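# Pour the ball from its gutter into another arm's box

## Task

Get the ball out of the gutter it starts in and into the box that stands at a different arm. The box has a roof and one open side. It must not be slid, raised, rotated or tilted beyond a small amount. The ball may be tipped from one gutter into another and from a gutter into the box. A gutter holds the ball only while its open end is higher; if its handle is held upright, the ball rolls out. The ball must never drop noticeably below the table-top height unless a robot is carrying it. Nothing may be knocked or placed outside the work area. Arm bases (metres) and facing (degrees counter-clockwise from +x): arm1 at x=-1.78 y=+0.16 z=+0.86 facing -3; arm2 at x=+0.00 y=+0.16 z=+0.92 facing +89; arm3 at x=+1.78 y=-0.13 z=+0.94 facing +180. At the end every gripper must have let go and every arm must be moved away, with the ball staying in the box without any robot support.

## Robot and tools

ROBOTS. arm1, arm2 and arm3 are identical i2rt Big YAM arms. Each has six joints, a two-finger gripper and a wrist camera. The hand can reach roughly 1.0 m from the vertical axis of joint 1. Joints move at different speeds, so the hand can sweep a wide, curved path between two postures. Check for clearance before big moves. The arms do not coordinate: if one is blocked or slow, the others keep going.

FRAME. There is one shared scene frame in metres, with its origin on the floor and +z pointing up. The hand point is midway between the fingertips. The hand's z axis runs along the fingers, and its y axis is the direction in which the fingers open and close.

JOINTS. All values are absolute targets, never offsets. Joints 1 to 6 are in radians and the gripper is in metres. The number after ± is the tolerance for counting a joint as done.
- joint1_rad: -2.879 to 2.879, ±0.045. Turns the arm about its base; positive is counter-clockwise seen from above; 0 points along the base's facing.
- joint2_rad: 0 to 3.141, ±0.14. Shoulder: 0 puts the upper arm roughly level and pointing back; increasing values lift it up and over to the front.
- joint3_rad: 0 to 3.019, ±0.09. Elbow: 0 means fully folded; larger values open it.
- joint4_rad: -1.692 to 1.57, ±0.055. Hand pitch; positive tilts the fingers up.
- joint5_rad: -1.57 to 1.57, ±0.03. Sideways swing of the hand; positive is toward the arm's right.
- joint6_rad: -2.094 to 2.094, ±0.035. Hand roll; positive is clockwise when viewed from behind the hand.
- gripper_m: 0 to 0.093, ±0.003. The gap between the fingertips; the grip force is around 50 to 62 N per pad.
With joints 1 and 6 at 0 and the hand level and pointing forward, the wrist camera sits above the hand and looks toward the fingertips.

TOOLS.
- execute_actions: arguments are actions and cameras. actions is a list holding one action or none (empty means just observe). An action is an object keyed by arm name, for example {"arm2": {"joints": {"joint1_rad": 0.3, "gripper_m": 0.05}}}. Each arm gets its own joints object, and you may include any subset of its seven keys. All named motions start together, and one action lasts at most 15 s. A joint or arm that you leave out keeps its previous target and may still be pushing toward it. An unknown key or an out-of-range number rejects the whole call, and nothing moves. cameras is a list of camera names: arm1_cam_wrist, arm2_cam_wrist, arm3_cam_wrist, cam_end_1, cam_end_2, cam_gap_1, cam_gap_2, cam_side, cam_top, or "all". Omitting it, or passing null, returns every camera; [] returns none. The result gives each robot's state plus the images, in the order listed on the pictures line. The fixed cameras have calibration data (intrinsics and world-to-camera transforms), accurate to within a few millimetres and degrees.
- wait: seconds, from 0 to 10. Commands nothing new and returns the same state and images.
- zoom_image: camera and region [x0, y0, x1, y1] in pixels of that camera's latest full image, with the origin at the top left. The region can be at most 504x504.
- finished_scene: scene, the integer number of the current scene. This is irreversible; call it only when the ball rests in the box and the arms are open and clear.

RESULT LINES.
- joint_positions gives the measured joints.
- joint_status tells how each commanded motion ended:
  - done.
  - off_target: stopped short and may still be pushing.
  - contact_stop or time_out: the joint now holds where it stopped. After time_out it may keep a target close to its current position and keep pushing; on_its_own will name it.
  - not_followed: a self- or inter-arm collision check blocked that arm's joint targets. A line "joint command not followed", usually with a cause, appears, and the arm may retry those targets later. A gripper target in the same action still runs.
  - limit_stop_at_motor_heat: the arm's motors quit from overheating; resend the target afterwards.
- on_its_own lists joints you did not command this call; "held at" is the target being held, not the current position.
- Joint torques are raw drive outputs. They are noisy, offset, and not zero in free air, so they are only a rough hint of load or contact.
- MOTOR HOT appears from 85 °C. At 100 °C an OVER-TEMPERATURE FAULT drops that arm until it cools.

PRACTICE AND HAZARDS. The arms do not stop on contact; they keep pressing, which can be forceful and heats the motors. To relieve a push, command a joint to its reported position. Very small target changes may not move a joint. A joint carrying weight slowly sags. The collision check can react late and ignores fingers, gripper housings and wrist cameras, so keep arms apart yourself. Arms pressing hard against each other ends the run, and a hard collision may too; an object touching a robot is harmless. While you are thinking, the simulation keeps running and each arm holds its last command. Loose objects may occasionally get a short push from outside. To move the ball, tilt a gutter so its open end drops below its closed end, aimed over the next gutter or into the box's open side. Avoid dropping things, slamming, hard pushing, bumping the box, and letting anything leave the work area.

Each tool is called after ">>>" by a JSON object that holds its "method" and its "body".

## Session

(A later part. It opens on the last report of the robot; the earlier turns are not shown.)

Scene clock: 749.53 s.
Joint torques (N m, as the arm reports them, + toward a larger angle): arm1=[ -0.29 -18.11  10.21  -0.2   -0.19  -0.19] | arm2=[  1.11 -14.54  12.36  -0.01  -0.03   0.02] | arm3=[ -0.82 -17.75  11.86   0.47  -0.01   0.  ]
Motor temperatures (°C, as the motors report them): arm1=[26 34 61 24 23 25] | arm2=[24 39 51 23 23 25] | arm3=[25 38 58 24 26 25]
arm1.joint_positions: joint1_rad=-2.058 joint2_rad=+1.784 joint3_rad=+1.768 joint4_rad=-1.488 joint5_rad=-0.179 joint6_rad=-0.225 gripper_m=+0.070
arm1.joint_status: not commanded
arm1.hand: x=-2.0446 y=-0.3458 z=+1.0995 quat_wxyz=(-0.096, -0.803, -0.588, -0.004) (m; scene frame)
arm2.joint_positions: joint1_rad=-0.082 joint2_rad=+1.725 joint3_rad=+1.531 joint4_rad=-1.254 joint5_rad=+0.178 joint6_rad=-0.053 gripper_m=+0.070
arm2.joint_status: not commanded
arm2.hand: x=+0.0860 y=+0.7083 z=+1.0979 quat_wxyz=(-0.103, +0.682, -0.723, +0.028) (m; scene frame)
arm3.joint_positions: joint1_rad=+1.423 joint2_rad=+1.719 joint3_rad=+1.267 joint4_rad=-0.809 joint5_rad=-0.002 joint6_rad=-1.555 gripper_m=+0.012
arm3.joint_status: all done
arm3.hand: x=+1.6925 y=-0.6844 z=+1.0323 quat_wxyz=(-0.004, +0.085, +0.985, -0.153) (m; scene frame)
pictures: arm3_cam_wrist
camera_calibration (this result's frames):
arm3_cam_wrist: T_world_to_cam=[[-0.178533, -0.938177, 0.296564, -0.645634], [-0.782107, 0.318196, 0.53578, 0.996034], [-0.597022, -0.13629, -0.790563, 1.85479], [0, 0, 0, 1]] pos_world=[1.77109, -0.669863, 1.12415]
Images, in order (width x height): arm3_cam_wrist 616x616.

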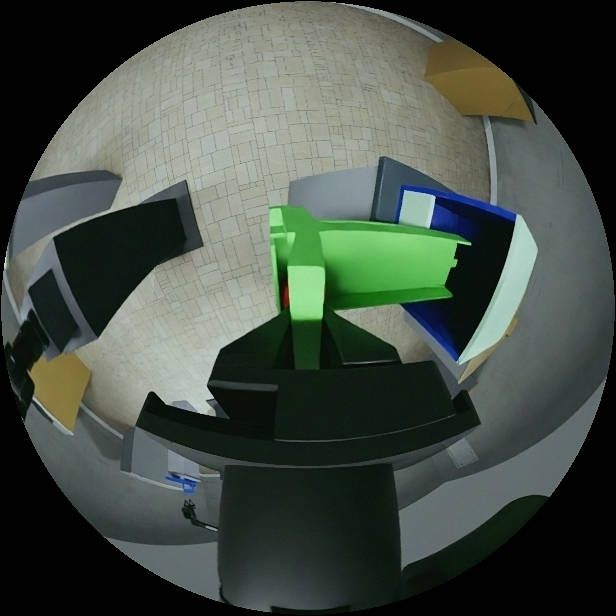

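>>> {"method": "execute_actions", "body": {"actions": [{"arm3":{"joints":{"joint2_rad":1.766,"joint3_rad":1.40,"joint4_rad":-0.83}}}], "cameras": ["arm3_cam_wrist","cam_end_2"]}}

>>> {"method": "zoom_image", "body": {"camera": "cam_end_2", "region": [110, 190, 240, 290]}}

Scene clock: 759.63 s.
Joint torques (N m, as the arm reports them, + toward a larger angle): arm1=[ -0.24 -18.02  10.21  -0.21  -0.18  -0.2 ] | arm2=[  1.12 -14.56  12.35  -0.01  -0.03   0.02] | arm3=[ -0.9  -19.74  11.97   0.91   0.02   0.03]
Motor temperatures (°C, as the motors report them): arm1=[26 34 61 24 23 25] | arm2=[24 39 51 23 23 25] | arm3=[25 39 59 24 26 25]
arm1.joint_positions: joint1_rad=-2.058 joint2_rad=+1.784 joint3_rad=+1.768 joint4_rad=-1.488 joint5_rad=-0.179 joint6_rad=-0.225 gripper_m=+0.070
arm1.joint_status: not commanded
arm1.hand: x=-2.0446 y=-0.3458 z=+1.0995 quat_wxyz=(-0.096, -0.803, -0.588, -0.004) (m; scene frame)
arm2.joint_positions: joint1_rad=-0.082 joint2_rad=+1.725 joint3_rad=+1.531 joint4_rad=-1.254 joint5_rad=+0.178 joint6_rad=-0.053 gripper_m=+0.070
arm2.joint_status: not commanded
arm2.hand: x=+0.0860 y=+0.7083 z=+1.0979 quat_wxyz=(-0.103, +0.682, -0.723, +0.028) (m; scene frame)
arm3.joint_positions: joint1_rad=+1.423 joint2_rad=+1.770 joint3_rad=+1.337 joint4_rad=-0.828 joint5_rad=-0.002 joint6_rad=-1.555 gripper_m=+0.012
arm3.joint_status: all done
arm3.hand: x=+1.6893 y=-0.7053 z=+1.0315 quat_wxyz=(-0.004, +0.085, +0.985, -0.152) (m; scene frame)
pictures: arm3_cam_wrist, cam_end_2
camera_calibration (this result's frames):
arm3_cam_wrist: T_world_to_cam=[[-0.178572, -0.938514, 0.295471, -0.664623], [-0.782205, 0.317579, 0.536003, 1.00006], [-0.596882, -0.135404, -0.790821, 1.85009], [0, 0, 0, 1]] pos_world=[1.76785, -0.690845, 1.12344]
Images, in order (width x height): arm3_cam_wrist 616x616, cam_end_2 672x504.

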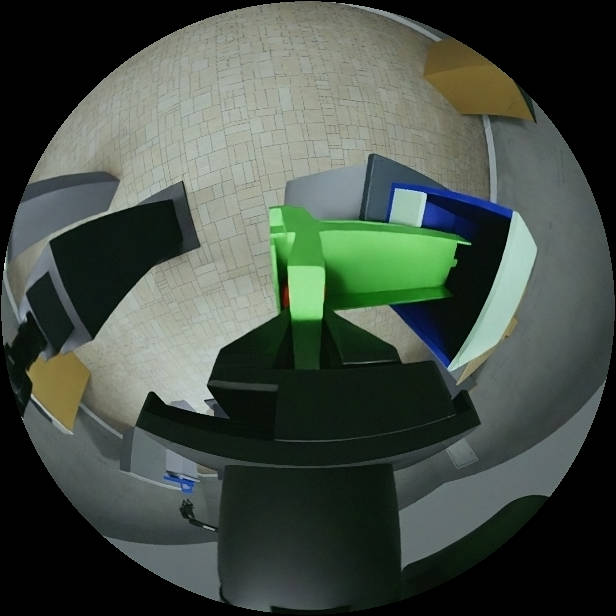

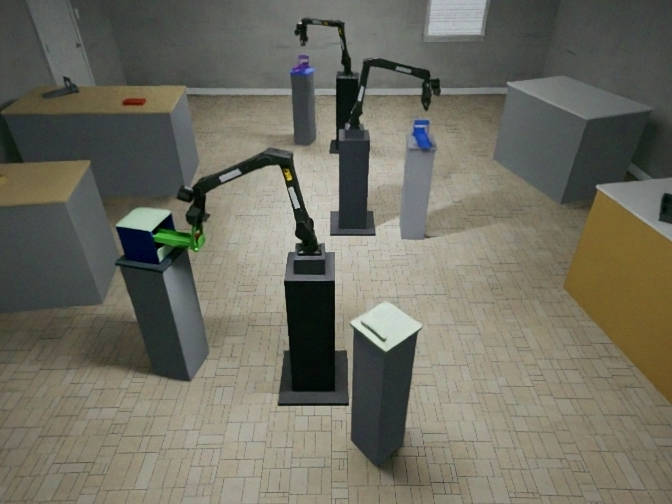

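Region (110, 190, 240, 290) of cam_end_2's 672x504 image, scaled by 3.877, with more detail than that image has; it fills the top 388 rows of this view, and the rest is white.

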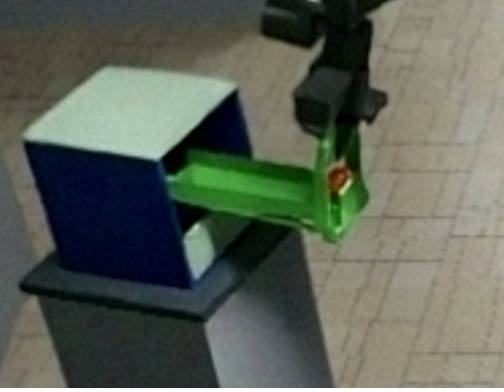

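>>> {"method": "execute_actions", "body": {"actions": [{"arm3":{"joints":{"joint2_rad":1.798,"joint3_rad":1.482,"joint4_rad":-0.938}}}], "cameras": []}}

Scene clock: 774.33 s.
Joint torques (N m, as the arm reports them, + toward a larger angle): arm1=[ -0.22 -18.02  10.21  -0.21  -0.18  -0.2 ] | arm2=[  1.09 -14.48  12.35   0.    -0.03   0.02] | arm3=[ -0.34 -19.44  12.11   0.72   0.02   0.01]
Motor temperatures (°C, as the motors report them): arm1=[26 34 61 24 23 25] | arm2=[24 39 51 23 23 25] | arm3=[25 39 60 24 26 25]
arm1.joint_positions: joint1_rad=-2.058 joint2_rad=+1.784 joint3_rad=+1.768 joint4_rad=-1.488 joint5_rad=-0.179 joint6_rad=-0.225 gripper_m=+0.070
arm1.joint_status: not commanded
arm1.hand: x=-2.0446 y=-0.3458 z=+1.0995 quat_wxyz=(-0.096, -0.803, -0.588, -0.004) (m; scene frame)
arm2.joint_positions: joint1_rad=-0.082 joint2_rad=+1.725 joint3_rad=+1.531 joint4_rad=-1.254 joint5_rad=+0.178 joint6_rad=-0.053 gripper_m=+0.070
arm2.joint_status: not commanded
arm2.hand: x=+0.0860 y=+0.7083 z=+1.0979 quat_wxyz=(-0.103, +0.682, -0.723, +0.028) (m; scene frame)
arm3.joint_positions: joint1_rad=+1.423 joint2_rad=+1.803 joint3_rad=+1.418 joint4_rad=-0.933 joint5_rad=-0.002 joint6_rad=-1.555 gripper_m=+0.012
arm3.joint_status: all done
arm3.hand: x=+1.6883 y=-0.7109 z=+1.0398 quat_wxyz=(-0.002, +0.085, +0.989, -0.124) (m; scene frame)
pictures: none
No camera images: the call's "cameras" was empty. Leave "cameras" out to get every camera's image.

>>> {"method": "execute_actions", "body": {"actions": [{"arm3":{"joints":{"joint2_rad":1.833,"joint3_rad":1.565,"joint4_rad":-1.048}}}], "cameras": ["cam_end_2"]}}

>>> {"method": "zoom_image", "body": {"camera": "cam_end_2", "region": [110, 190, 240, 290]}}

Scene clock: 780.57 s.
Joint torques (N m, as the arm reports them, + toward a larger angle): arm1=[ -0.21 -18.06  10.2   -0.18  -0.19  -0.2 ] | arm2=[  1.16 -14.57  12.34   0.    -0.02   0.02] | arm3=[ -0.87 -20.46  12.06   0.42  -0.01   0.  ]
Motor temperatures (°C, as the motors report them): arm1=[26 34 61 24 22 25] | arm2=[24 39 51 23 23 25] | arm3=[25 39 60 24 26 25]
arm1.joint_positions: joint1_rad=-2.058 joint2_rad=+1.784 joint3_rad=+1.768 joint4_rad=-1.488 joint5_rad=-0.179 joint6_rad=-0.225 gripper_m=+0.070
arm1.joint_status: not commanded
arm1.hand: x=-2.0446 y=-0.3458 z=+1.0995 quat_wxyz=(-0.096, -0.803, -0.588, -0.004) (m; scene frame)
arm2.joint_positions: joint1_rad=-0.082 joint2_rad=+1.725 joint3_rad=+1.531 joint4_rad=-1.254 joint5_rad=+0.178 joint6_rad=-0.053 gripper_m=+0.070
arm2.joint_status: not commanded
arm2.hand: x=+0.0860 y=+0.7083 z=+1.0979 quat_wxyz=(-0.103, +0.682, -0.723, +0.028) (m; scene frame)
arm3.joint_positions: joint1_rad=+1.423 joint2_rad=+1.837 joint3_rad=+1.501 joint4_rad=-1.042 joint5_rad=-0.002 joint6_rad=-1.555 gripper_m=+0.012
arm3.joint_status: all done
arm3.hand: x=+1.6876 y=-0.7150 z=+1.0484 quat_wxyz=(+0.000, +0.085, +0.992, -0.094) (m; scene frame)
pictures: cam_end_2
Images, in order (width x height): cam_end_2 672x504.

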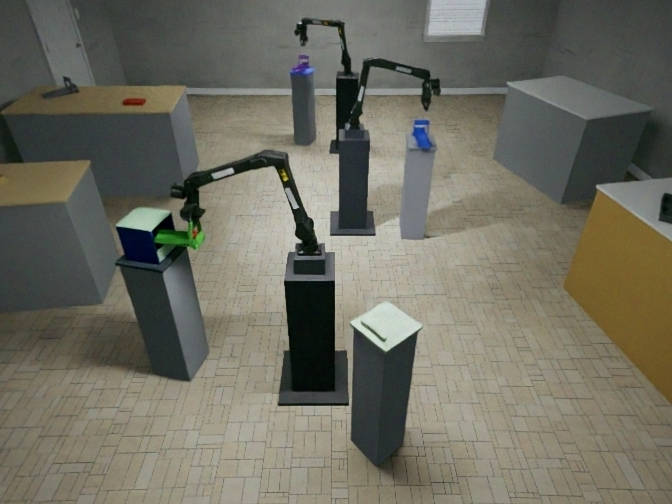

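Region (110, 190, 240, 290) of cam_end_2's 672x504 image, scaled by 3.877, with more detail than that image has; it fills the top 388 rows of this view, and the rest is white.

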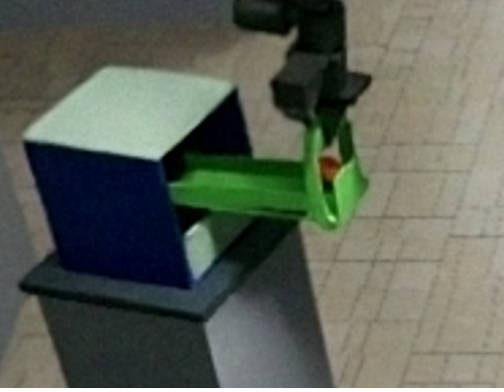

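Now Λ≈0.19. Final tilt step.

>>> {"method": "execute_actions", "body": {"actions": [{"arm3":{"joints":{"joint2_rad":1.867,"joint3_rad":1.648,"joint4_rad":-1.158}}}], "cameras": ["arm3_cam_wrist"]}}

>>> {"method": "wait", "body": {"seconds": 3}}

Scene clock: 784.33 s.
Joint torques (N m, as the arm reports them, + toward a larger angle): arm1=[ -0.16 -18.09  10.21  -0.16  -0.18  -0.2 ] | arm2=[  1.21 -14.51  12.35   0.    -0.03   0.02] | arm3=[ -0.76 -20.65  11.87   0.39  -0.01  -0.01]
Motor temperatures (°C, as the motors report them): arm1=[26 34 61 24 22 25] | arm2=[24 39 51 23 23 25] | arm3=[25 39 61 24 26 25]
arm1.joint_positions: joint1_rad=-2.058 joint2_rad=+1.784 joint3_rad=+1.768 joint4_rad=-1.488 joint5_rad=-0.179 joint6_rad=-0.225 gripper_m=+0.070
arm1.joint_status: not commanded
arm1.hand: x=-2.0446 y=-0.3458 z=+1.0995 quat_wxyz=(-0.096, -0.803, -0.588, -0.004) (m; scene frame)
arm2.joint_positions: joint1_rad=-0.082 joint2_rad=+1.725 joint3_rad=+1.531 joint4_rad=-1.254 joint5_rad=+0.178 joint6_rad=-0.053 gripper_m=+0.070
arm2.joint_status: not commanded
arm2.hand: x=+0.0860 y=+0.7083 z=+1.0979 quat_wxyz=(-0.103, +0.682, -0.723, +0.028) (m; scene frame)
arm3.joint_positions: joint1_rad=+1.423 joint2_rad=+1.867 joint3_rad=+1.587 joint4_rad=-1.151 joint5_rad=-0.002 joint6_rad=-1.555 gripper_m=+0.012
arm3.joint_status: all done
arm3.hand: x=+1.6868 y=-0.7190 z=+1.0619 quat_wxyz=(+0.002, +0.085, +0.994, -0.068) (m; scene frame)
pictures: arm3_cam_wrist
camera_calibration (this result's frames):
arm3_cam_wrist: T_world_to_cam=[[-0.182116, -0.974554, 0.130684, -0.531864], [-0.796962, 0.224144, 0.560902, 0.917427], [-0.575921, -0.00200057, -0.817503, 1.9597], [0, 0, 0, 1]] pos_world=[1.76292, -0.720046, 1.15698]
Images, in order (width x height): arm3_cam_wrist 616x616.

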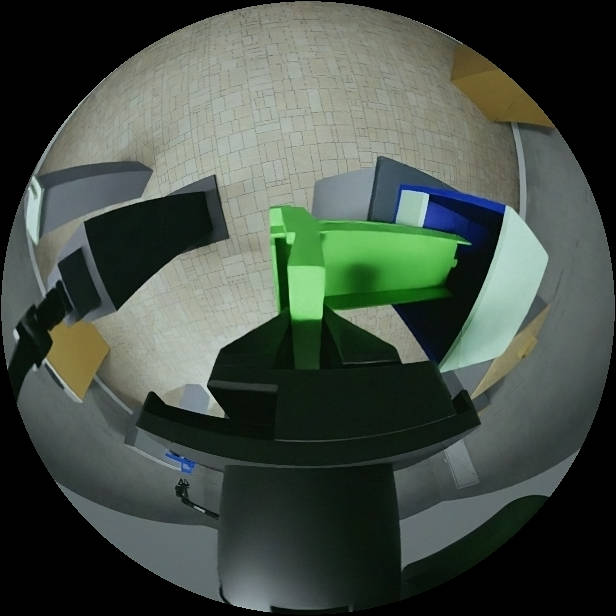

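Scene clock: 787.33 s.
Joint torques (N m, as the arm reports them, + toward a larger angle): arm1=[ -0.11 -18.    10.22  -0.19  -0.19  -0.2 ] | arm2=[  1.1  -14.51  12.35  -0.01  -0.03   0.02] | arm3=[ -0.67 -20.75  12.36   0.38   0.     0.02]
Motor temperatures (°C, as the motors report them): arm1=[26 34 61 24 22 25] | arm2=[24 39 51 23 23 25] | arm3=[25 40 61 24 26 25]
arm1.joint_positions: joint1_rad=-2.058 joint2_rad=+1.784 joint3_rad=+1.768 joint4_rad=-1.488 joint5_rad=-0.179 joint6_rad=-0.225 gripper_m=+0.070
arm1.joint_status: not commanded
arm1.hand: x=-2.0446 y=-0.3458 z=+1.0995 quat_wxyz=(-0.096, -0.803, -0.588, -0.004) (m; scene frame)
arm2.joint_positions: joint1_rad=-0.082 joint2_rad=+1.725 joint3_rad=+1.531 joint4_rad=-1.254 joint5_rad=+0.178 joint6_rad=-0.053 gripper_m=+0.070
arm2.joint_status: not commanded
arm2.hand: x=+0.0860 y=+0.7083 z=+1.0979 quat_wxyz=(-0.103, +0.682, -0.723, +0.028) (m; scene frame)
arm3.joint_positions: joint1_rad=+1.423 joint2_rad=+1.867 joint3_rad=+1.587 joint4_rad=-1.151 joint5_rad=-0.002 joint6_rad=-1.555 gripper_m=+0.012
arm3.joint_status: all done
arm3.hand: x=+1.6868 y=-0.7190 z=+1.0619 quat_wxyz=(+0.002, +0.085, +0.994, -0.068) (m; scene frame)
wait: 3.00 s; at rest by 0.27 s
pictures: arm1_cam_wrist, arm2_cam_wrist, arm3_cam_wrist, cam_end_1, cam_end_2, cam_gap_1, cam_gap_2, cam_side, cam_top
camera_calibration (this result's frames):
arm1_cam_wrist: T_world_to_cam=[[-0.946042, 0.287871, -0.14878, -1.67306], [0.186192, 0.858677, 0.4775, 0.159489], [0.265213, 0.424033, -0.865943, 1.76967], [0, 0, 0, 1]] pos_world=[-2.08182, -0.405722, 1.20736]
arm2_cam_wrist: T_world_to_cam=[[0.98338, -0.0658955, 0.169177, -0.223235], [-0.139799, -0.86936, 0.473994, 0.114596], [0.115841, -0.489767, -0.864123, 1.41058], [0, 0, 0, 1]] pos_world=[0.0721418, 0.775772, 1.20237]
arm3_cam_wrist: T_world_to_cam=[[-0.182116, -0.974554, 0.130684, -0.531864], [-0.796962, 0.224144, 0.560902, 0.917427], [-0.575921, -0.00200057, -0.817503, 1.9597], [0, 0, 0, 1]] pos_world=[1.76292, -0.720046, 1.15698]
Images, in order (width x height): arm1_cam_wrist 616x616, arm2_cam_wrist 616x616, arm3_cam_wrist 616x616, cam_end_1 672x504, cam_end_2 672x504, cam_gap_1 672x504, cam_gap_2 672x504, cam_side 672x504, cam_top 672x504.

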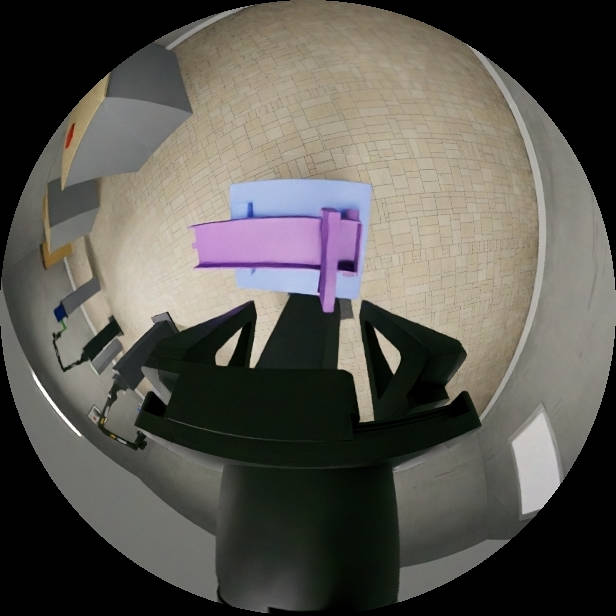

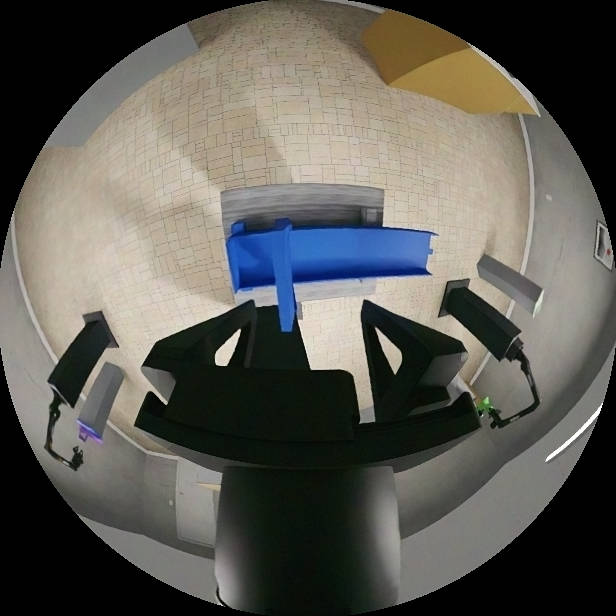

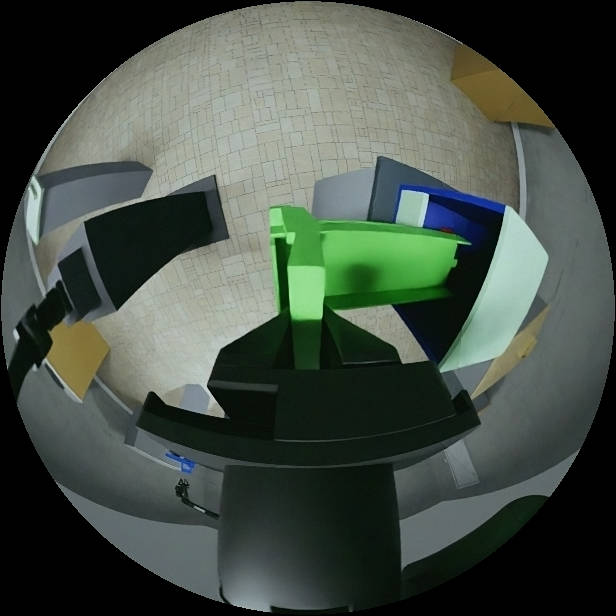

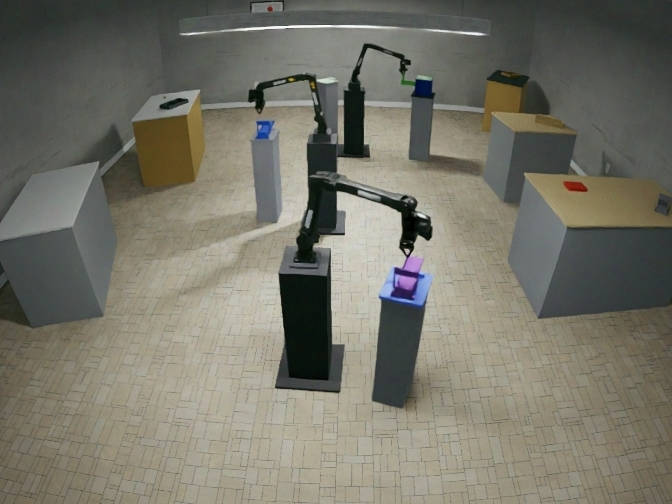

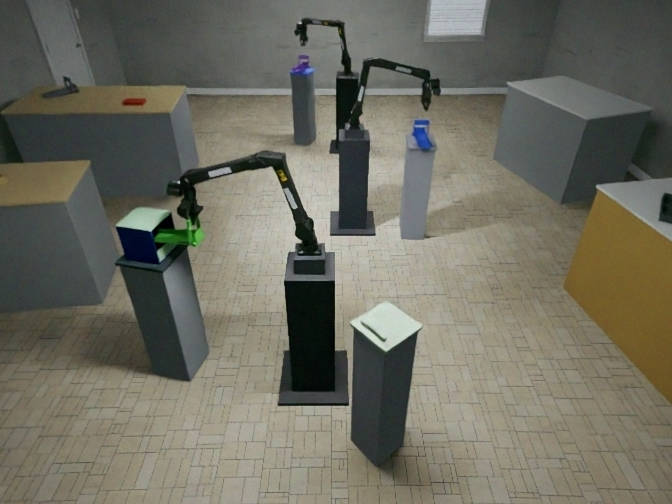

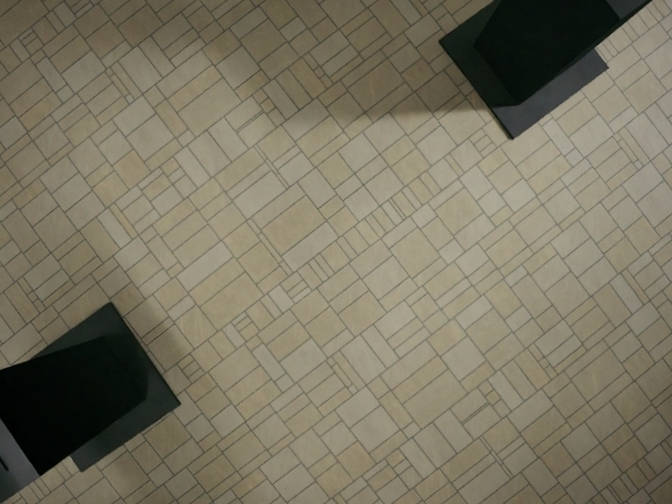

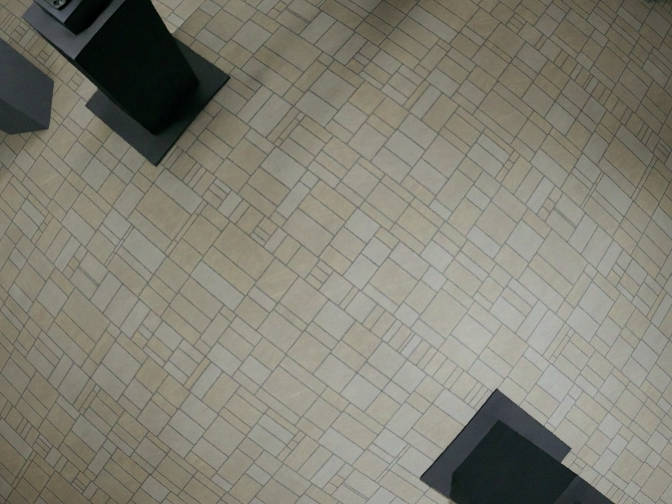

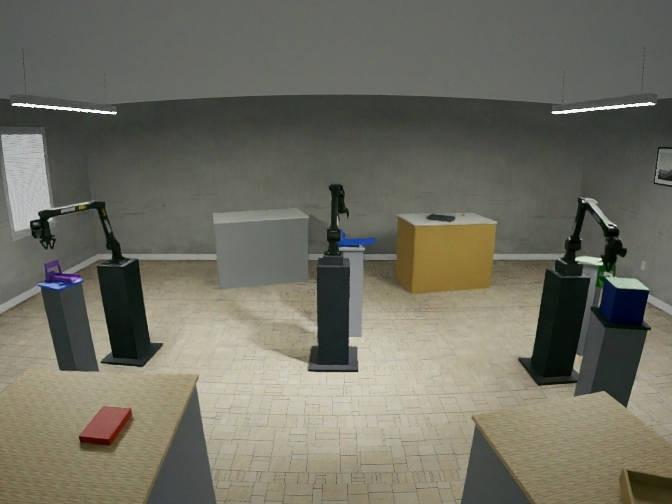

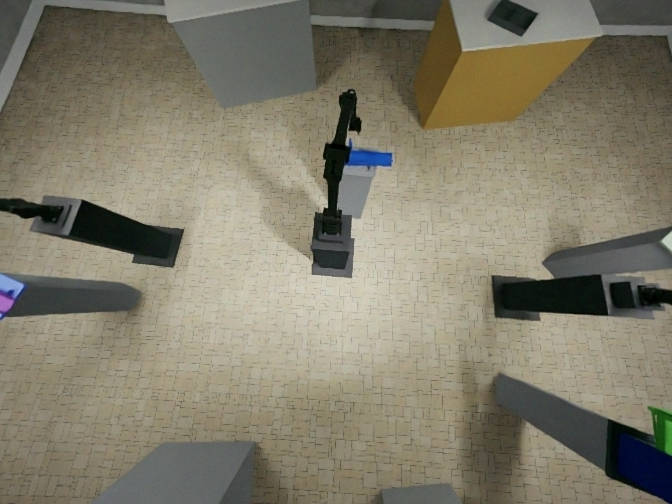

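>>> {"method": "execute_actions", "body": {"actions": [{"arm3":{"joints":{"joint2_rad":1.782,"joint3_rad":1.525,"joint4_rad":-1.12}}}], "cameras": []}}

Scene clock: 798.47 s.
Joint torques (N m, as the arm reports them, + toward a larger angle): arm1=[ -0.18 -18.06  10.21  -0.19  -0.19  -0.2 ] | arm2=[  1.13 -14.53  12.35   0.    -0.03   0.02] | arm3=[  0.2  -22.38   8.21   1.1    0.04  -0.07]
Motor temperatures (°C, as the motors report them): arm1=[26 34 61 24 22 25] | arm2=[24 39 51 23 23 25] | arm3=[25 40 61 24 26 25]
arm1.joint_positions: joint1_rad=-2.058 joint2_rad=+1.784 joint3_rad=+1.768 joint4_rad=-1.488 joint5_rad=-0.179 joint6_rad=-0.225 gripper_m=+0.070
arm1.joint_status: not commanded
arm1.hand: x=-2.0446 y=-0.3458 z=+1.0995 quat_wxyz=(-0.096, -0.803, -0.588, -0.004) (m; scene frame)
arm2.joint_positions: joint1_rad=-0.082 joint2_rad=+1.725 joint3_rad=+1.531 joint4_rad=-1.254 joint5_rad=+0.178 joint6_rad=-0.053 gripper_m=+0.070
arm2.joint_status: not commanded
arm2.hand: x=+0.0860 y=+0.7083 z=+1.0979 quat_wxyz=(-0.103, +0.682, -0.723, +0.028) (m; scene frame)
arm3.joint_positions: joint1_rad=+1.423 joint2_rad=+1.807 joint3_rad=+1.520 joint4_rad=-1.131 joint5_rad=-0.002 joint6_rad=-1.555 gripper_m=+0.012
arm3.joint_status: all done
arm3.hand: x=+1.6895 y=-0.7012 z=+1.0700 quat_wxyz=(+0.002, +0.085, +0.994, -0.075) (m; scene frame)
pictures: none
No camera images: the call's "cameras" was empty. Leave "cameras" out to get every camera's image.

>>> {"method": "execute_actions", "body": {"actions": [{"arm3":{"joints":{"joint2_rad":1.70,"joint3_rad":1.395,"joint4_rad":-1.09}}}], "cameras": ["cam_end_2"]}}

Scene clock: 804.47 s.
Joint torques (N m, as the arm reports them, + toward a larger angle): arm1=[ -0.09 -18.07  10.19  -0.2   -0.19  -0.2 ] | arm2=[  1.08 -14.58  12.36  -0.01  -0.03   0.02] | arm3=[ -0.08 -19.21   8.14   0.84  -0.02   0.  ]
Motor temperatures (°C, as the motors report them): arm1=[26 34 61 24 22 25] | arm2=[24 38 51 23 23 25] | arm3=[25 40 58 24 26 25]
arm1.joint_positions: joint1_rad=-2.058 joint2_rad=+1.784 joint3_rad=+1.768 joint4_rad=-1.488 joint5_rad=-0.179 joint6_rad=-0.225 gripper_m=+0.070
arm1.joint_status: not commanded
arm1.hand: x=-2.0446 y=-0.3458 z=+1.0995 quat_wxyz=(-0.096, -0.803, -0.588, -0.004) (m; scene frame)
arm2.joint_positions: joint1_rad=-0.082 joint2_rad=+1.725 joint3_rad=+1.531 joint4_rad=-1.254 joint5_rad=+0.178 joint6_rad=-0.053 gripper_m=+0.070
arm2.joint_status: not commanded
arm2.hand: x=+0.0860 y=+0.7083 z=+1.0979 quat_wxyz=(-0.103, +0.682, -0.723, +0.028) (m; scene frame)
arm3.joint_positions: joint1_rad=+1.423 joint2_rad=+1.722 joint3_rad=+1.390 joint4_rad=-1.101 joint5_rad=-0.002 joint6_rad=-1.555 gripper_m=+0.012
arm3.joint_status: all done
arm3.hand: x=+1.6956 y=-0.6620 z=+1.0649 quat_wxyz=(+0.002, +0.085, +0.994, -0.067) (m; scene frame)
pictures: cam_end_2
Images, in order (width x height): cam_end_2 672x504.

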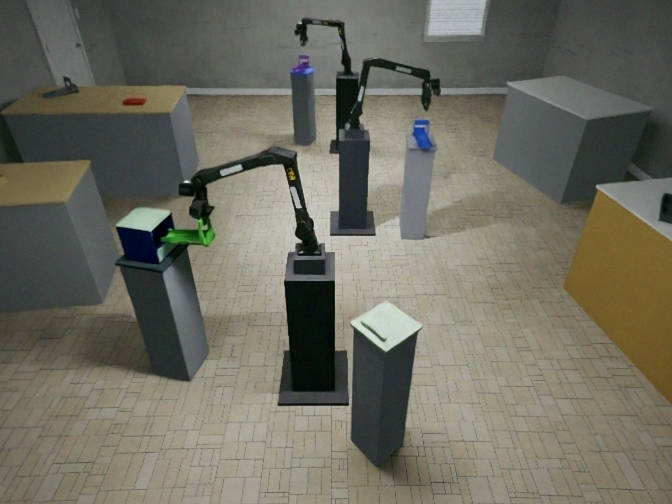

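>>> {"method": "execute_actions", "body": {"actions": [{"arm3":{"joints":{"joint2_rad":1.575,"joint3_rad":1.222,"joint4_rad":-1.05}}}], "cameras": ["cam_end_2","arm3_cam_wrist"]}}

Scene clock: 811.57 s.
Joint torques (N m, as the arm reports them, + toward a larger angle): arm1=[ -0.2  -18.05  10.2   -0.22  -0.18  -0.19] | arm2=[  1.14 -14.57  12.37   0.    -0.03   0.03] | arm3=[ -0.62 -17.07   8.02   0.9    0.02  -0.04]
Motor temperatures (°C, as the motors report them): arm1=[26 34 61 24 22 25] | arm2=[24 38 51 23 23 25] | arm3=[25 40 57 24 26 25]
arm1.joint_positions: joint1_rad=-2.058 joint2_rad=+1.784 joint3_rad=+1.768 joint4_rad=-1.488 joint5_rad=-0.179 joint6_rad=-0.225 gripper_m=+0.070
arm1.joint_status: not commanded
arm1.hand: x=-2.0446 y=-0.3458 z=+1.0995 quat_wxyz=(-0.096, -0.803, -0.588, -0.004) (m; scene frame)
arm2.joint_positions: joint1_rad=-0.082 joint2_rad=+1.725 joint3_rad=+1.531 joint4_rad=-1.254 joint5_rad=+0.178 joint6_rad=-0.053 gripper_m=+0.070
arm2.joint_status: not commanded
arm2.hand: x=+0.0860 y=+0.7083 z=+1.0979 quat_wxyz=(-0.103, +0.682, -0.723, +0.028) (m; scene frame)
arm3.joint_positions: joint1_rad=+1.423 joint2_rad=+1.588 joint3_rad=+1.218 joint4_rad=-1.060 joint5_rad=-0.002 joint6_rad=-1.555 gripper_m=+0.012
arm3.joint_status: all done
arm3.hand: x=+1.7039 y=-0.6084 z=+1.0647 quat_wxyz=(+0.002, +0.085, +0.994, -0.069) (m; scene frame)
pictures: arm3_cam_wrist, cam_end_2
camera_calibration (this result's frames):
arm3_cam_wrist: T_world_to_cam=[[-0.182113, -0.974504, 0.131062, -0.421663], [-0.796928, 0.224359, 0.560864, 0.904803], [-0.575969, -0.00230606, -0.817468, 1.97187], [0, 0, 0, 1]] pos_world=[1.78001, -0.609366, 1.15973]
Images, in order (width x height): arm3_cam_wrist 616x616, cam_end_2 672x504.

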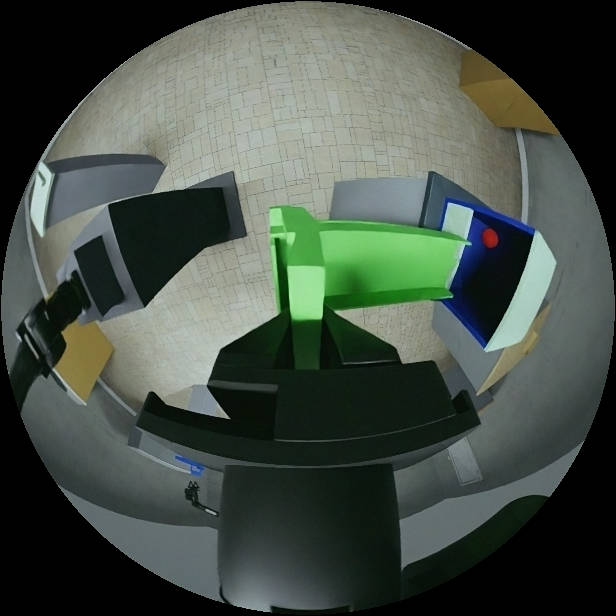

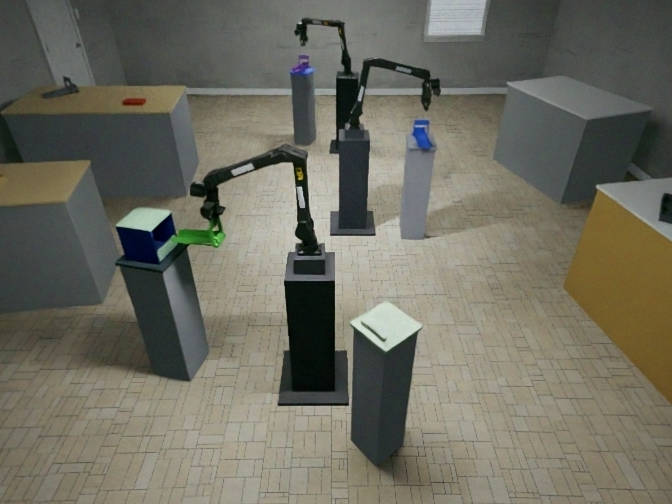

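>>> {"method": "execute_actions", "body": {"actions": [{"arm3":{"joints":{"joint2_rad":1.45,"joint3_rad":1.08}}}], "cameras": []}}

>>> {"method": "execute_actions", "body": {"actions": [{"arm3":{"joints":{"joint1_rad":-2.265,"joint2_rad":1.30,"joint5_rad":0.175,"joint6_rad":0.197}}}], "cameras": ["cam_end_2","arm3_cam_wrist"]}}

Scene clock: 822.20 s.
Joint torques (N m, as the arm reports them, + toward a larger angle): arm1=[ -0.13 -18.04  10.2   -0.19  -0.19  -0.19] | arm2=[  1.16 -14.62  12.34   0.    -0.03   0.02] | arm3=[ -1.13 -13.97   8.17   0.48  -0.02  -0.05]
Motor temperatures (°C, as the motors report them): arm1=[26 33 61 24 22 25] | arm2=[24 38 51 23 23 25] | arm3=[25 39 55 24 26 25]
arm1.joint_positions: joint1_rad=-2.058 joint2_rad=+1.784 joint3_rad=+1.768 joint4_rad=-1.488 joint5_rad=-0.179 joint6_rad=-0.225 gripper_m=+0.070
arm1.joint_status: not commanded
arm1.hand: x=-2.0446 y=-0.3458 z=+1.0995 quat_wxyz=(-0.096, -0.803, -0.588, -0.004) (m; scene frame)
arm2.joint_positions: joint1_rad=-0.082 joint2_rad=+1.725 joint3_rad=+1.531 joint4_rad=-1.254 joint5_rad=+0.178 joint6_rad=-0.053 gripper_m=+0.070
arm2.joint_status: not commanded
arm2.hand: x=+0.0860 y=+0.7083 z=+1.0979 quat_wxyz=(-0.103, +0.682, -0.723, +0.028) (m; scene frame)
arm3.joint_positions: joint1_rad=+1.423 joint2_rad=+1.463 joint3_rad=+1.071 joint4_rad=-1.056 joint5_rad=-0.002 joint6_rad=-1.555 gripper_m=+0.012
arm3.joint_status: all done
arm3.hand: x=+1.7123 y=-0.5542 z=+1.0631 quat_wxyz=(+0.003, +0.085, +0.995, -0.060) (m; scene frame)
pictures: none
No camera images: the call's "cameras" was empty. Leave "cameras" out to get every camera's image.

Scene clock: 825.03 s.
Joint torques (N m, as the arm reports them, + toward a larger angle): arm1=[ -0.19 -17.95  10.23  -0.23  -0.18  -0.2 ] | arm2=[  1.07 -14.56  12.35   0.01  -0.03   0.03] | arm3=[  0.09 -11.54   9.01   0.9    0.29   0.09]
Motor temperatures (°C, as the motors report them): arm1=[26 33 61 24 22 25] | arm2=[24 38 51 23 23 25] | arm3=[25 39 55 24 26 25]
arm1.joint_positions: joint1_rad=-2.058 joint2_rad=+1.784 joint3_rad=+1.768 joint4_rad=-1.488 joint5_rad=-0.179 joint6_rad=-0.225 gripper_m=+0.070
arm1.joint_status: not commanded
arm1.hand: x=-2.0446 y=-0.3458 z=+1.0995 quat_wxyz=(-0.096, -0.803, -0.588, -0.004) (m; scene frame)
arm2.joint_positions: joint1_rad=-0.082 joint2_rad=+1.725 joint3_rad=+1.531 joint4_rad=-1.254 joint5_rad=+0.178 joint6_rad=-0.053 gripper_m=+0.070
arm2.joint_status: not commanded
arm2.hand: x=+0.0860 y=+0.7083 z=+1.0979 quat_wxyz=(-0.103, +0.682, -0.723, +0.028) (m; scene frame)
arm3.joint_positions: joint1_rad=-2.264 joint2_rad=+1.307 joint3_rad=+1.071 joint4_rad=-1.055 joint5_rad=+0.174 joint6_rad=+0.190 gripper_m=+0.012
arm3.joint_status: all done
arm3.hand: x=+2.0756 y=+0.1798 z=+1.1351 quat_wxyz=(-0.170, +0.318, -0.933, +0.005) (m; scene frame)
pictures: arm3_cam_wrist, cam_end_2
camera_calibration (this result's frames):
arm3_cam_wrist: T_world_to_cam=[[0.583504, -0.804802, 0.108707, -1.18934], [-0.792799, -0.535484, 0.291079, 1.41904], [-0.17605, -0.256028, -0.950503, 1.61195], [0, 0, 0, 1]] pos_world=[2.10278, 0.215398, 1.2484]
Images, in order (width x height): arm3_cam_wrist 616x616, cam_end_2 672x504.

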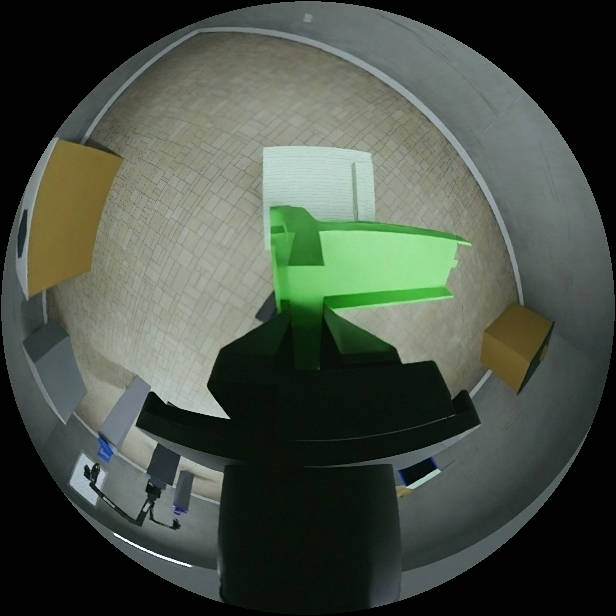

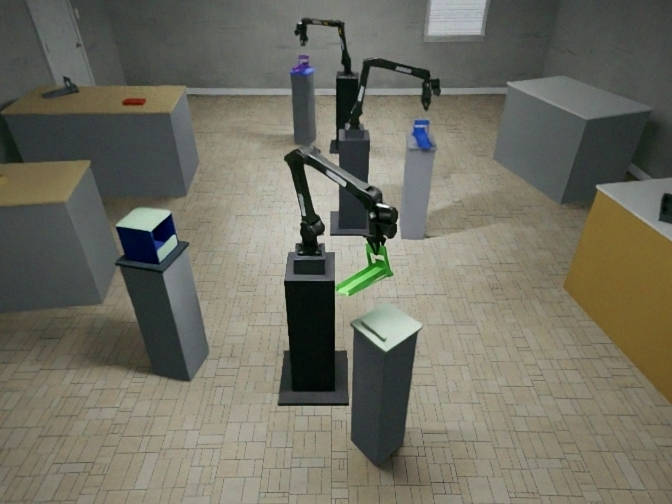

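>>> {"method": "execute_actions", "body": {"actions": [], "cameras": ["arm3_cam_wrist","cam_gap_2","cam_top"]}}

Scene clock: 838.37 s.
Joint torques (N m, as the arm reports them, + toward a larger angle): arm1=[ -0.2  -18.09  10.22  -0.17  -0.19  -0.19] | arm2=[  1.12 -14.56  12.33  -0.02  -0.03   0.02] | arm3=[ -0.52 -11.02   8.84   1.13   0.19   0.14]
Motor temperatures (°C, as the motors report them): arm1=[26 33 61 24 22 25] | arm2=[24 38 51 23 23 25] | arm3=[25 37 55 24 26 25]
arm1.joint_positions: joint1_rad=-2.058 joint2_rad=+1.784 joint3_rad=+1.768 joint4_rad=-1.488 joint5_rad=-0.179 joint6_rad=-0.225 gripper_m=+0.070
arm1.joint_status: not commanded
arm1.hand: x=-2.0446 y=-0.3458 z=+1.0995 quat_wxyz=(-0.096, -0.803, -0.588, -0.004) (m; scene frame)
arm2.joint_positions: joint1_rad=-0.082 joint2_rad=+1.725 joint3_rad=+1.531 joint4_rad=-1.254 joint5_rad=+0.178 joint6_rad=-0.053 gripper_m=+0.070
arm2.joint_status: not commanded
arm2.hand: x=+0.0860 y=+0.7083 z=+1.0979 quat_wxyz=(-0.103, +0.682, -0.723, +0.028) (m; scene frame)
arm3.joint_positions: joint1_rad=-2.264 joint2_rad=+1.307 joint3_rad=+1.071 joint4_rad=-1.055 joint5_rad=+0.174 joint6_rad=+0.190 gripper_m=+0.012
arm3.joint_status: all done
arm3.hand: x=+2.0756 y=+0.1798 z=+1.1351 quat_wxyz=(-0.170, +0.318, -0.933, +0.005) (m; scene frame)
pictures: arm3_cam_wrist, cam_gap_2, cam_top
camera_calibration (this result's frames):
arm3_cam_wrist: T_world_to_cam=[[0.583504, -0.804802, 0.108707, -1.18934], [-0.792799, -0.535484, 0.291079, 1.41904], [-0.17605, -0.256028, -0.950503, 1.61195], [0, 0, 0, 1]] pos_world=[2.10278, 0.215398, 1.2484]
Images, in order (width x height): arm3_cam_wrist 616x616, cam_gap_2 672x504, cam_top 672x504.

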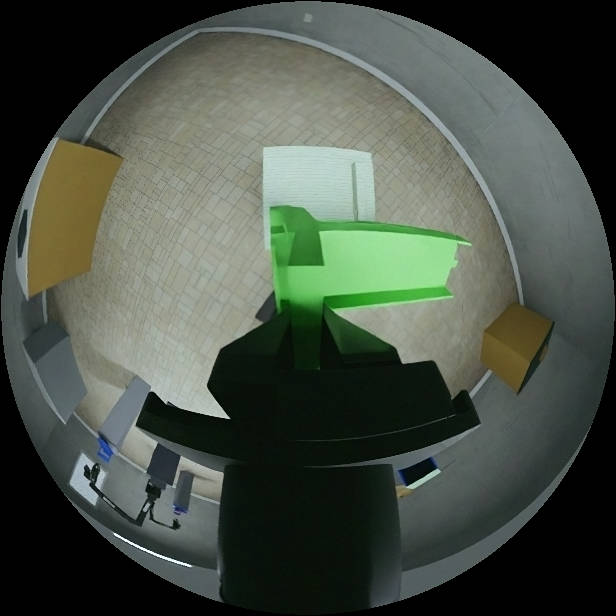

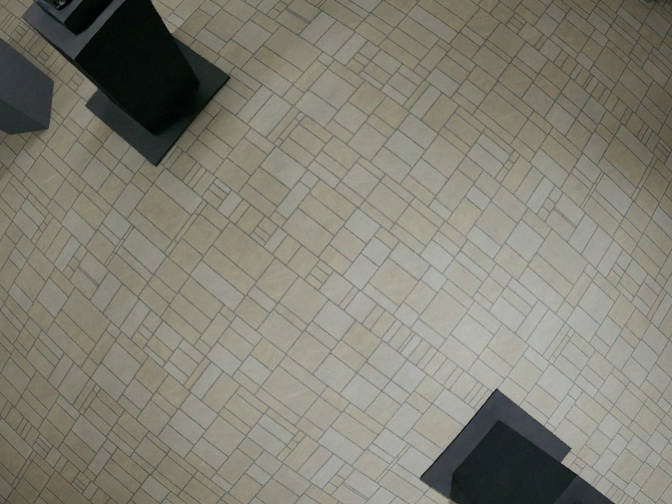

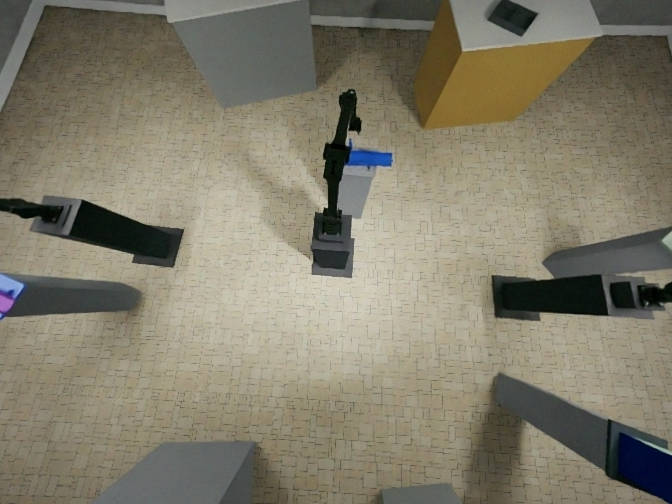

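>>> {"method": "execute_actions", "body": {"actions": [{"arm3":{"joints":{"joint1_rad":-2.278,"joint3_rad":1.70,"joint4_rad":-1.304,"joint6_rad":0.197}}}], "cameras": ["arm3_cam_wrist"]}}

>>> {"method": "execute_actions", "body": {"actions": [{"arm3":{"joints":{"joint2_rad":1.915}}}], "cameras": ["arm3_cam_wrist","cam_end_1"]}}

Scene clock: 844.43 s.
Joint torques (N m, as the arm reports them, + toward a larger angle): arm1=[ -0.18 -18.1   10.24  -0.18  -0.18  -0.2 ] | arm2=[  1.09 -14.53  12.35  -0.02  -0.03   0.02] | arm3=[ -1.59 -10.03  12.29   1.17   0.26   0.09]
Motor temperatures (°C, as the motors report them): arm1=[26 33 61 24 22 25] | arm2=[24 38 51 23 23 25] | arm3=[25 37 55 24 26 25]
arm1.joint_positions: joint1_rad=-2.058 joint2_rad=+1.784 joint3_rad=+1.768 joint4_rad=-1.488 joint5_rad=-0.179 joint6_rad=-0.225 gripper_m=+0.070
arm1.joint_status: not commanded
arm1.hand: x=-2.0446 y=-0.3458 z=+1.0995 quat_wxyz=(-0.096, -0.803, -0.588, -0.004) (m; scene frame)
arm2.joint_positions: joint1_rad=-0.082 joint2_rad=+1.725 joint3_rad=+1.531 joint4_rad=-1.254 joint5_rad=+0.178 joint6_rad=-0.053 gripper_m=+0.070
arm2.joint_status: not commanded
arm2.hand: x=+0.0860 y=+0.7083 z=+1.0979 quat_wxyz=(-0.103, +0.682, -0.723, +0.028) (m; scene frame)
arm3.joint_positions: joint1_rad=-2.266 joint2_rad=+1.301 joint3_rad=+1.646 joint4_rad=-1.301 joint5_rad=+0.173 joint6_rad=+0.191 gripper_m=+0.012
arm3.joint_status: all done
arm3.hand: x=+2.1108 y=+0.2242 z=+1.3890 quat_wxyz=(-0.308, +0.292, -0.902, -0.081) (m; scene frame)
pictures: arm3_cam_wrist
camera_calibration (this result's frames):
arm3_cam_wrist: T_world_to_cam=[[0.569962, -0.821363, 0.0225008, -1.04974], [-0.820909, -0.570399, -0.0274377, 1.90637], [0.0353708, -0.00283262, -0.99937, 1.43561], [0, 0, 0, 1]] pos_world=[2.11249, 0.229244, 1.51063]
Images, in order (width x height): arm3_cam_wrist 616x616.

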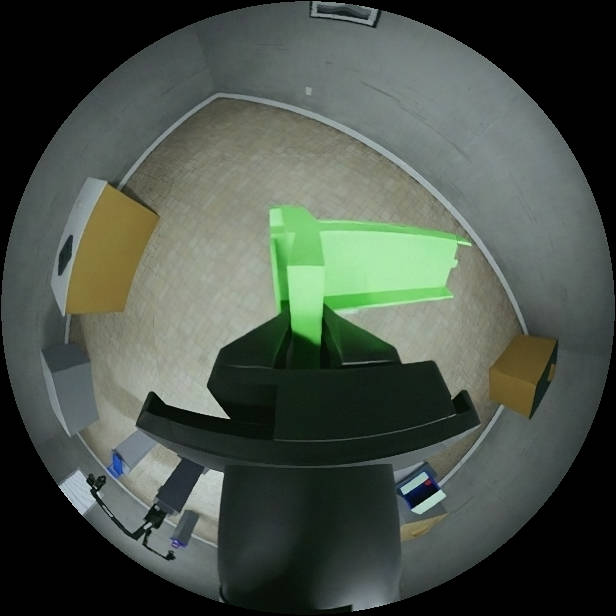

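Scene clock: 846.03 s.
Joint torques (N m, as the arm reports them, + toward a larger angle): arm1=[ -0.12 -18.03  10.23  -0.21  -0.18  -0.2 ] | arm2=[  1.08 -14.52  12.35   0.    -0.03   0.02] | arm3=[ -1.63 -21.95   9.77   0.34   0.32   0.15]
Motor temperatures (°C, as the motors report them): arm1=[26 33 61 24 22 25] | arm2=[24 38 51 23 23 25] | arm3=[25 37 56 24 26 25]
arm1.joint_positions: joint1_rad=-2.058 joint2_rad=+1.784 joint3_rad=+1.768 joint4_rad=-1.488 joint5_rad=-0.179 joint6_rad=-0.225 gripper_m=+0.070
arm1.joint_status: not commanded
arm1.hand: x=-2.0446 y=-0.3458 z=+1.0995 quat_wxyz=(-0.096, -0.803, -0.588, -0.004) (m; scene frame)
arm2.joint_positions: joint1_rad=-0.082 joint2_rad=+1.725 joint3_rad=+1.531 joint4_rad=-1.254 joint5_rad=+0.178 joint6_rad=-0.053 gripper_m=+0.070
arm2.joint_status: not commanded
arm2.hand: x=+0.0860 y=+0.7083 z=+1.0979 quat_wxyz=(-0.103, +0.682, -0.723, +0.028) (m; scene frame)
arm3.joint_positions: joint1_rad=-2.266 joint2_rad=+1.933 joint3_rad=+1.667 joint4_rad=-1.301 joint5_rad=+0.173 joint6_rad=+0.191 gripper_m=+0.012
arm3.joint_status: all done
arm3.hand: x=+2.1810 y=+0.3031 z=+1.0629 quat_wxyz=(-0.051, +0.331, -0.939, +0.075) (m; scene frame)
pictures: arm3_cam_wrist, cam_end_1
camera_calibration (this result's frames):
arm3_cam_wrist: T_world_to_cam=[[0.604684, -0.778269, 0.169275, -1.26237], [-0.721213, -0.444863, 0.530988, 1.15108], [-0.337947, -0.443164, -0.8303, 1.87547], [0, 0, 0, 1]] pos_world=[2.22732, 0.360748, 1.15968]
Images, in order (width x height): arm3_cam_wrist 616x616, cam_end_1 672x504.

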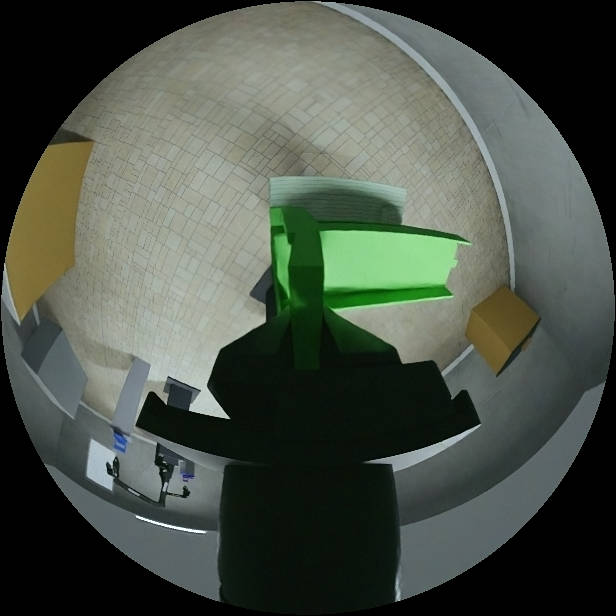

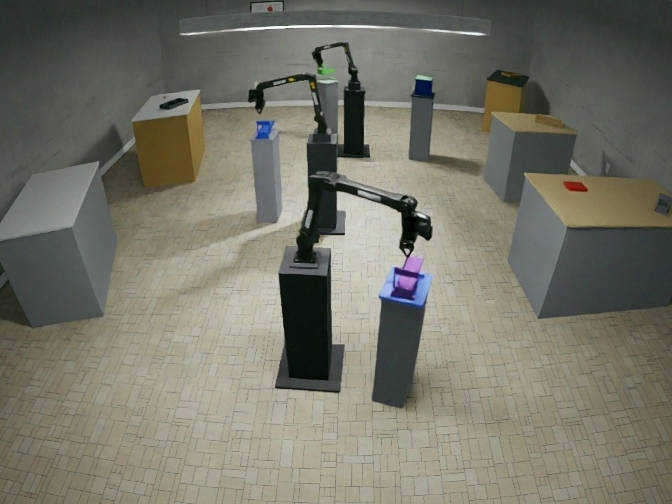

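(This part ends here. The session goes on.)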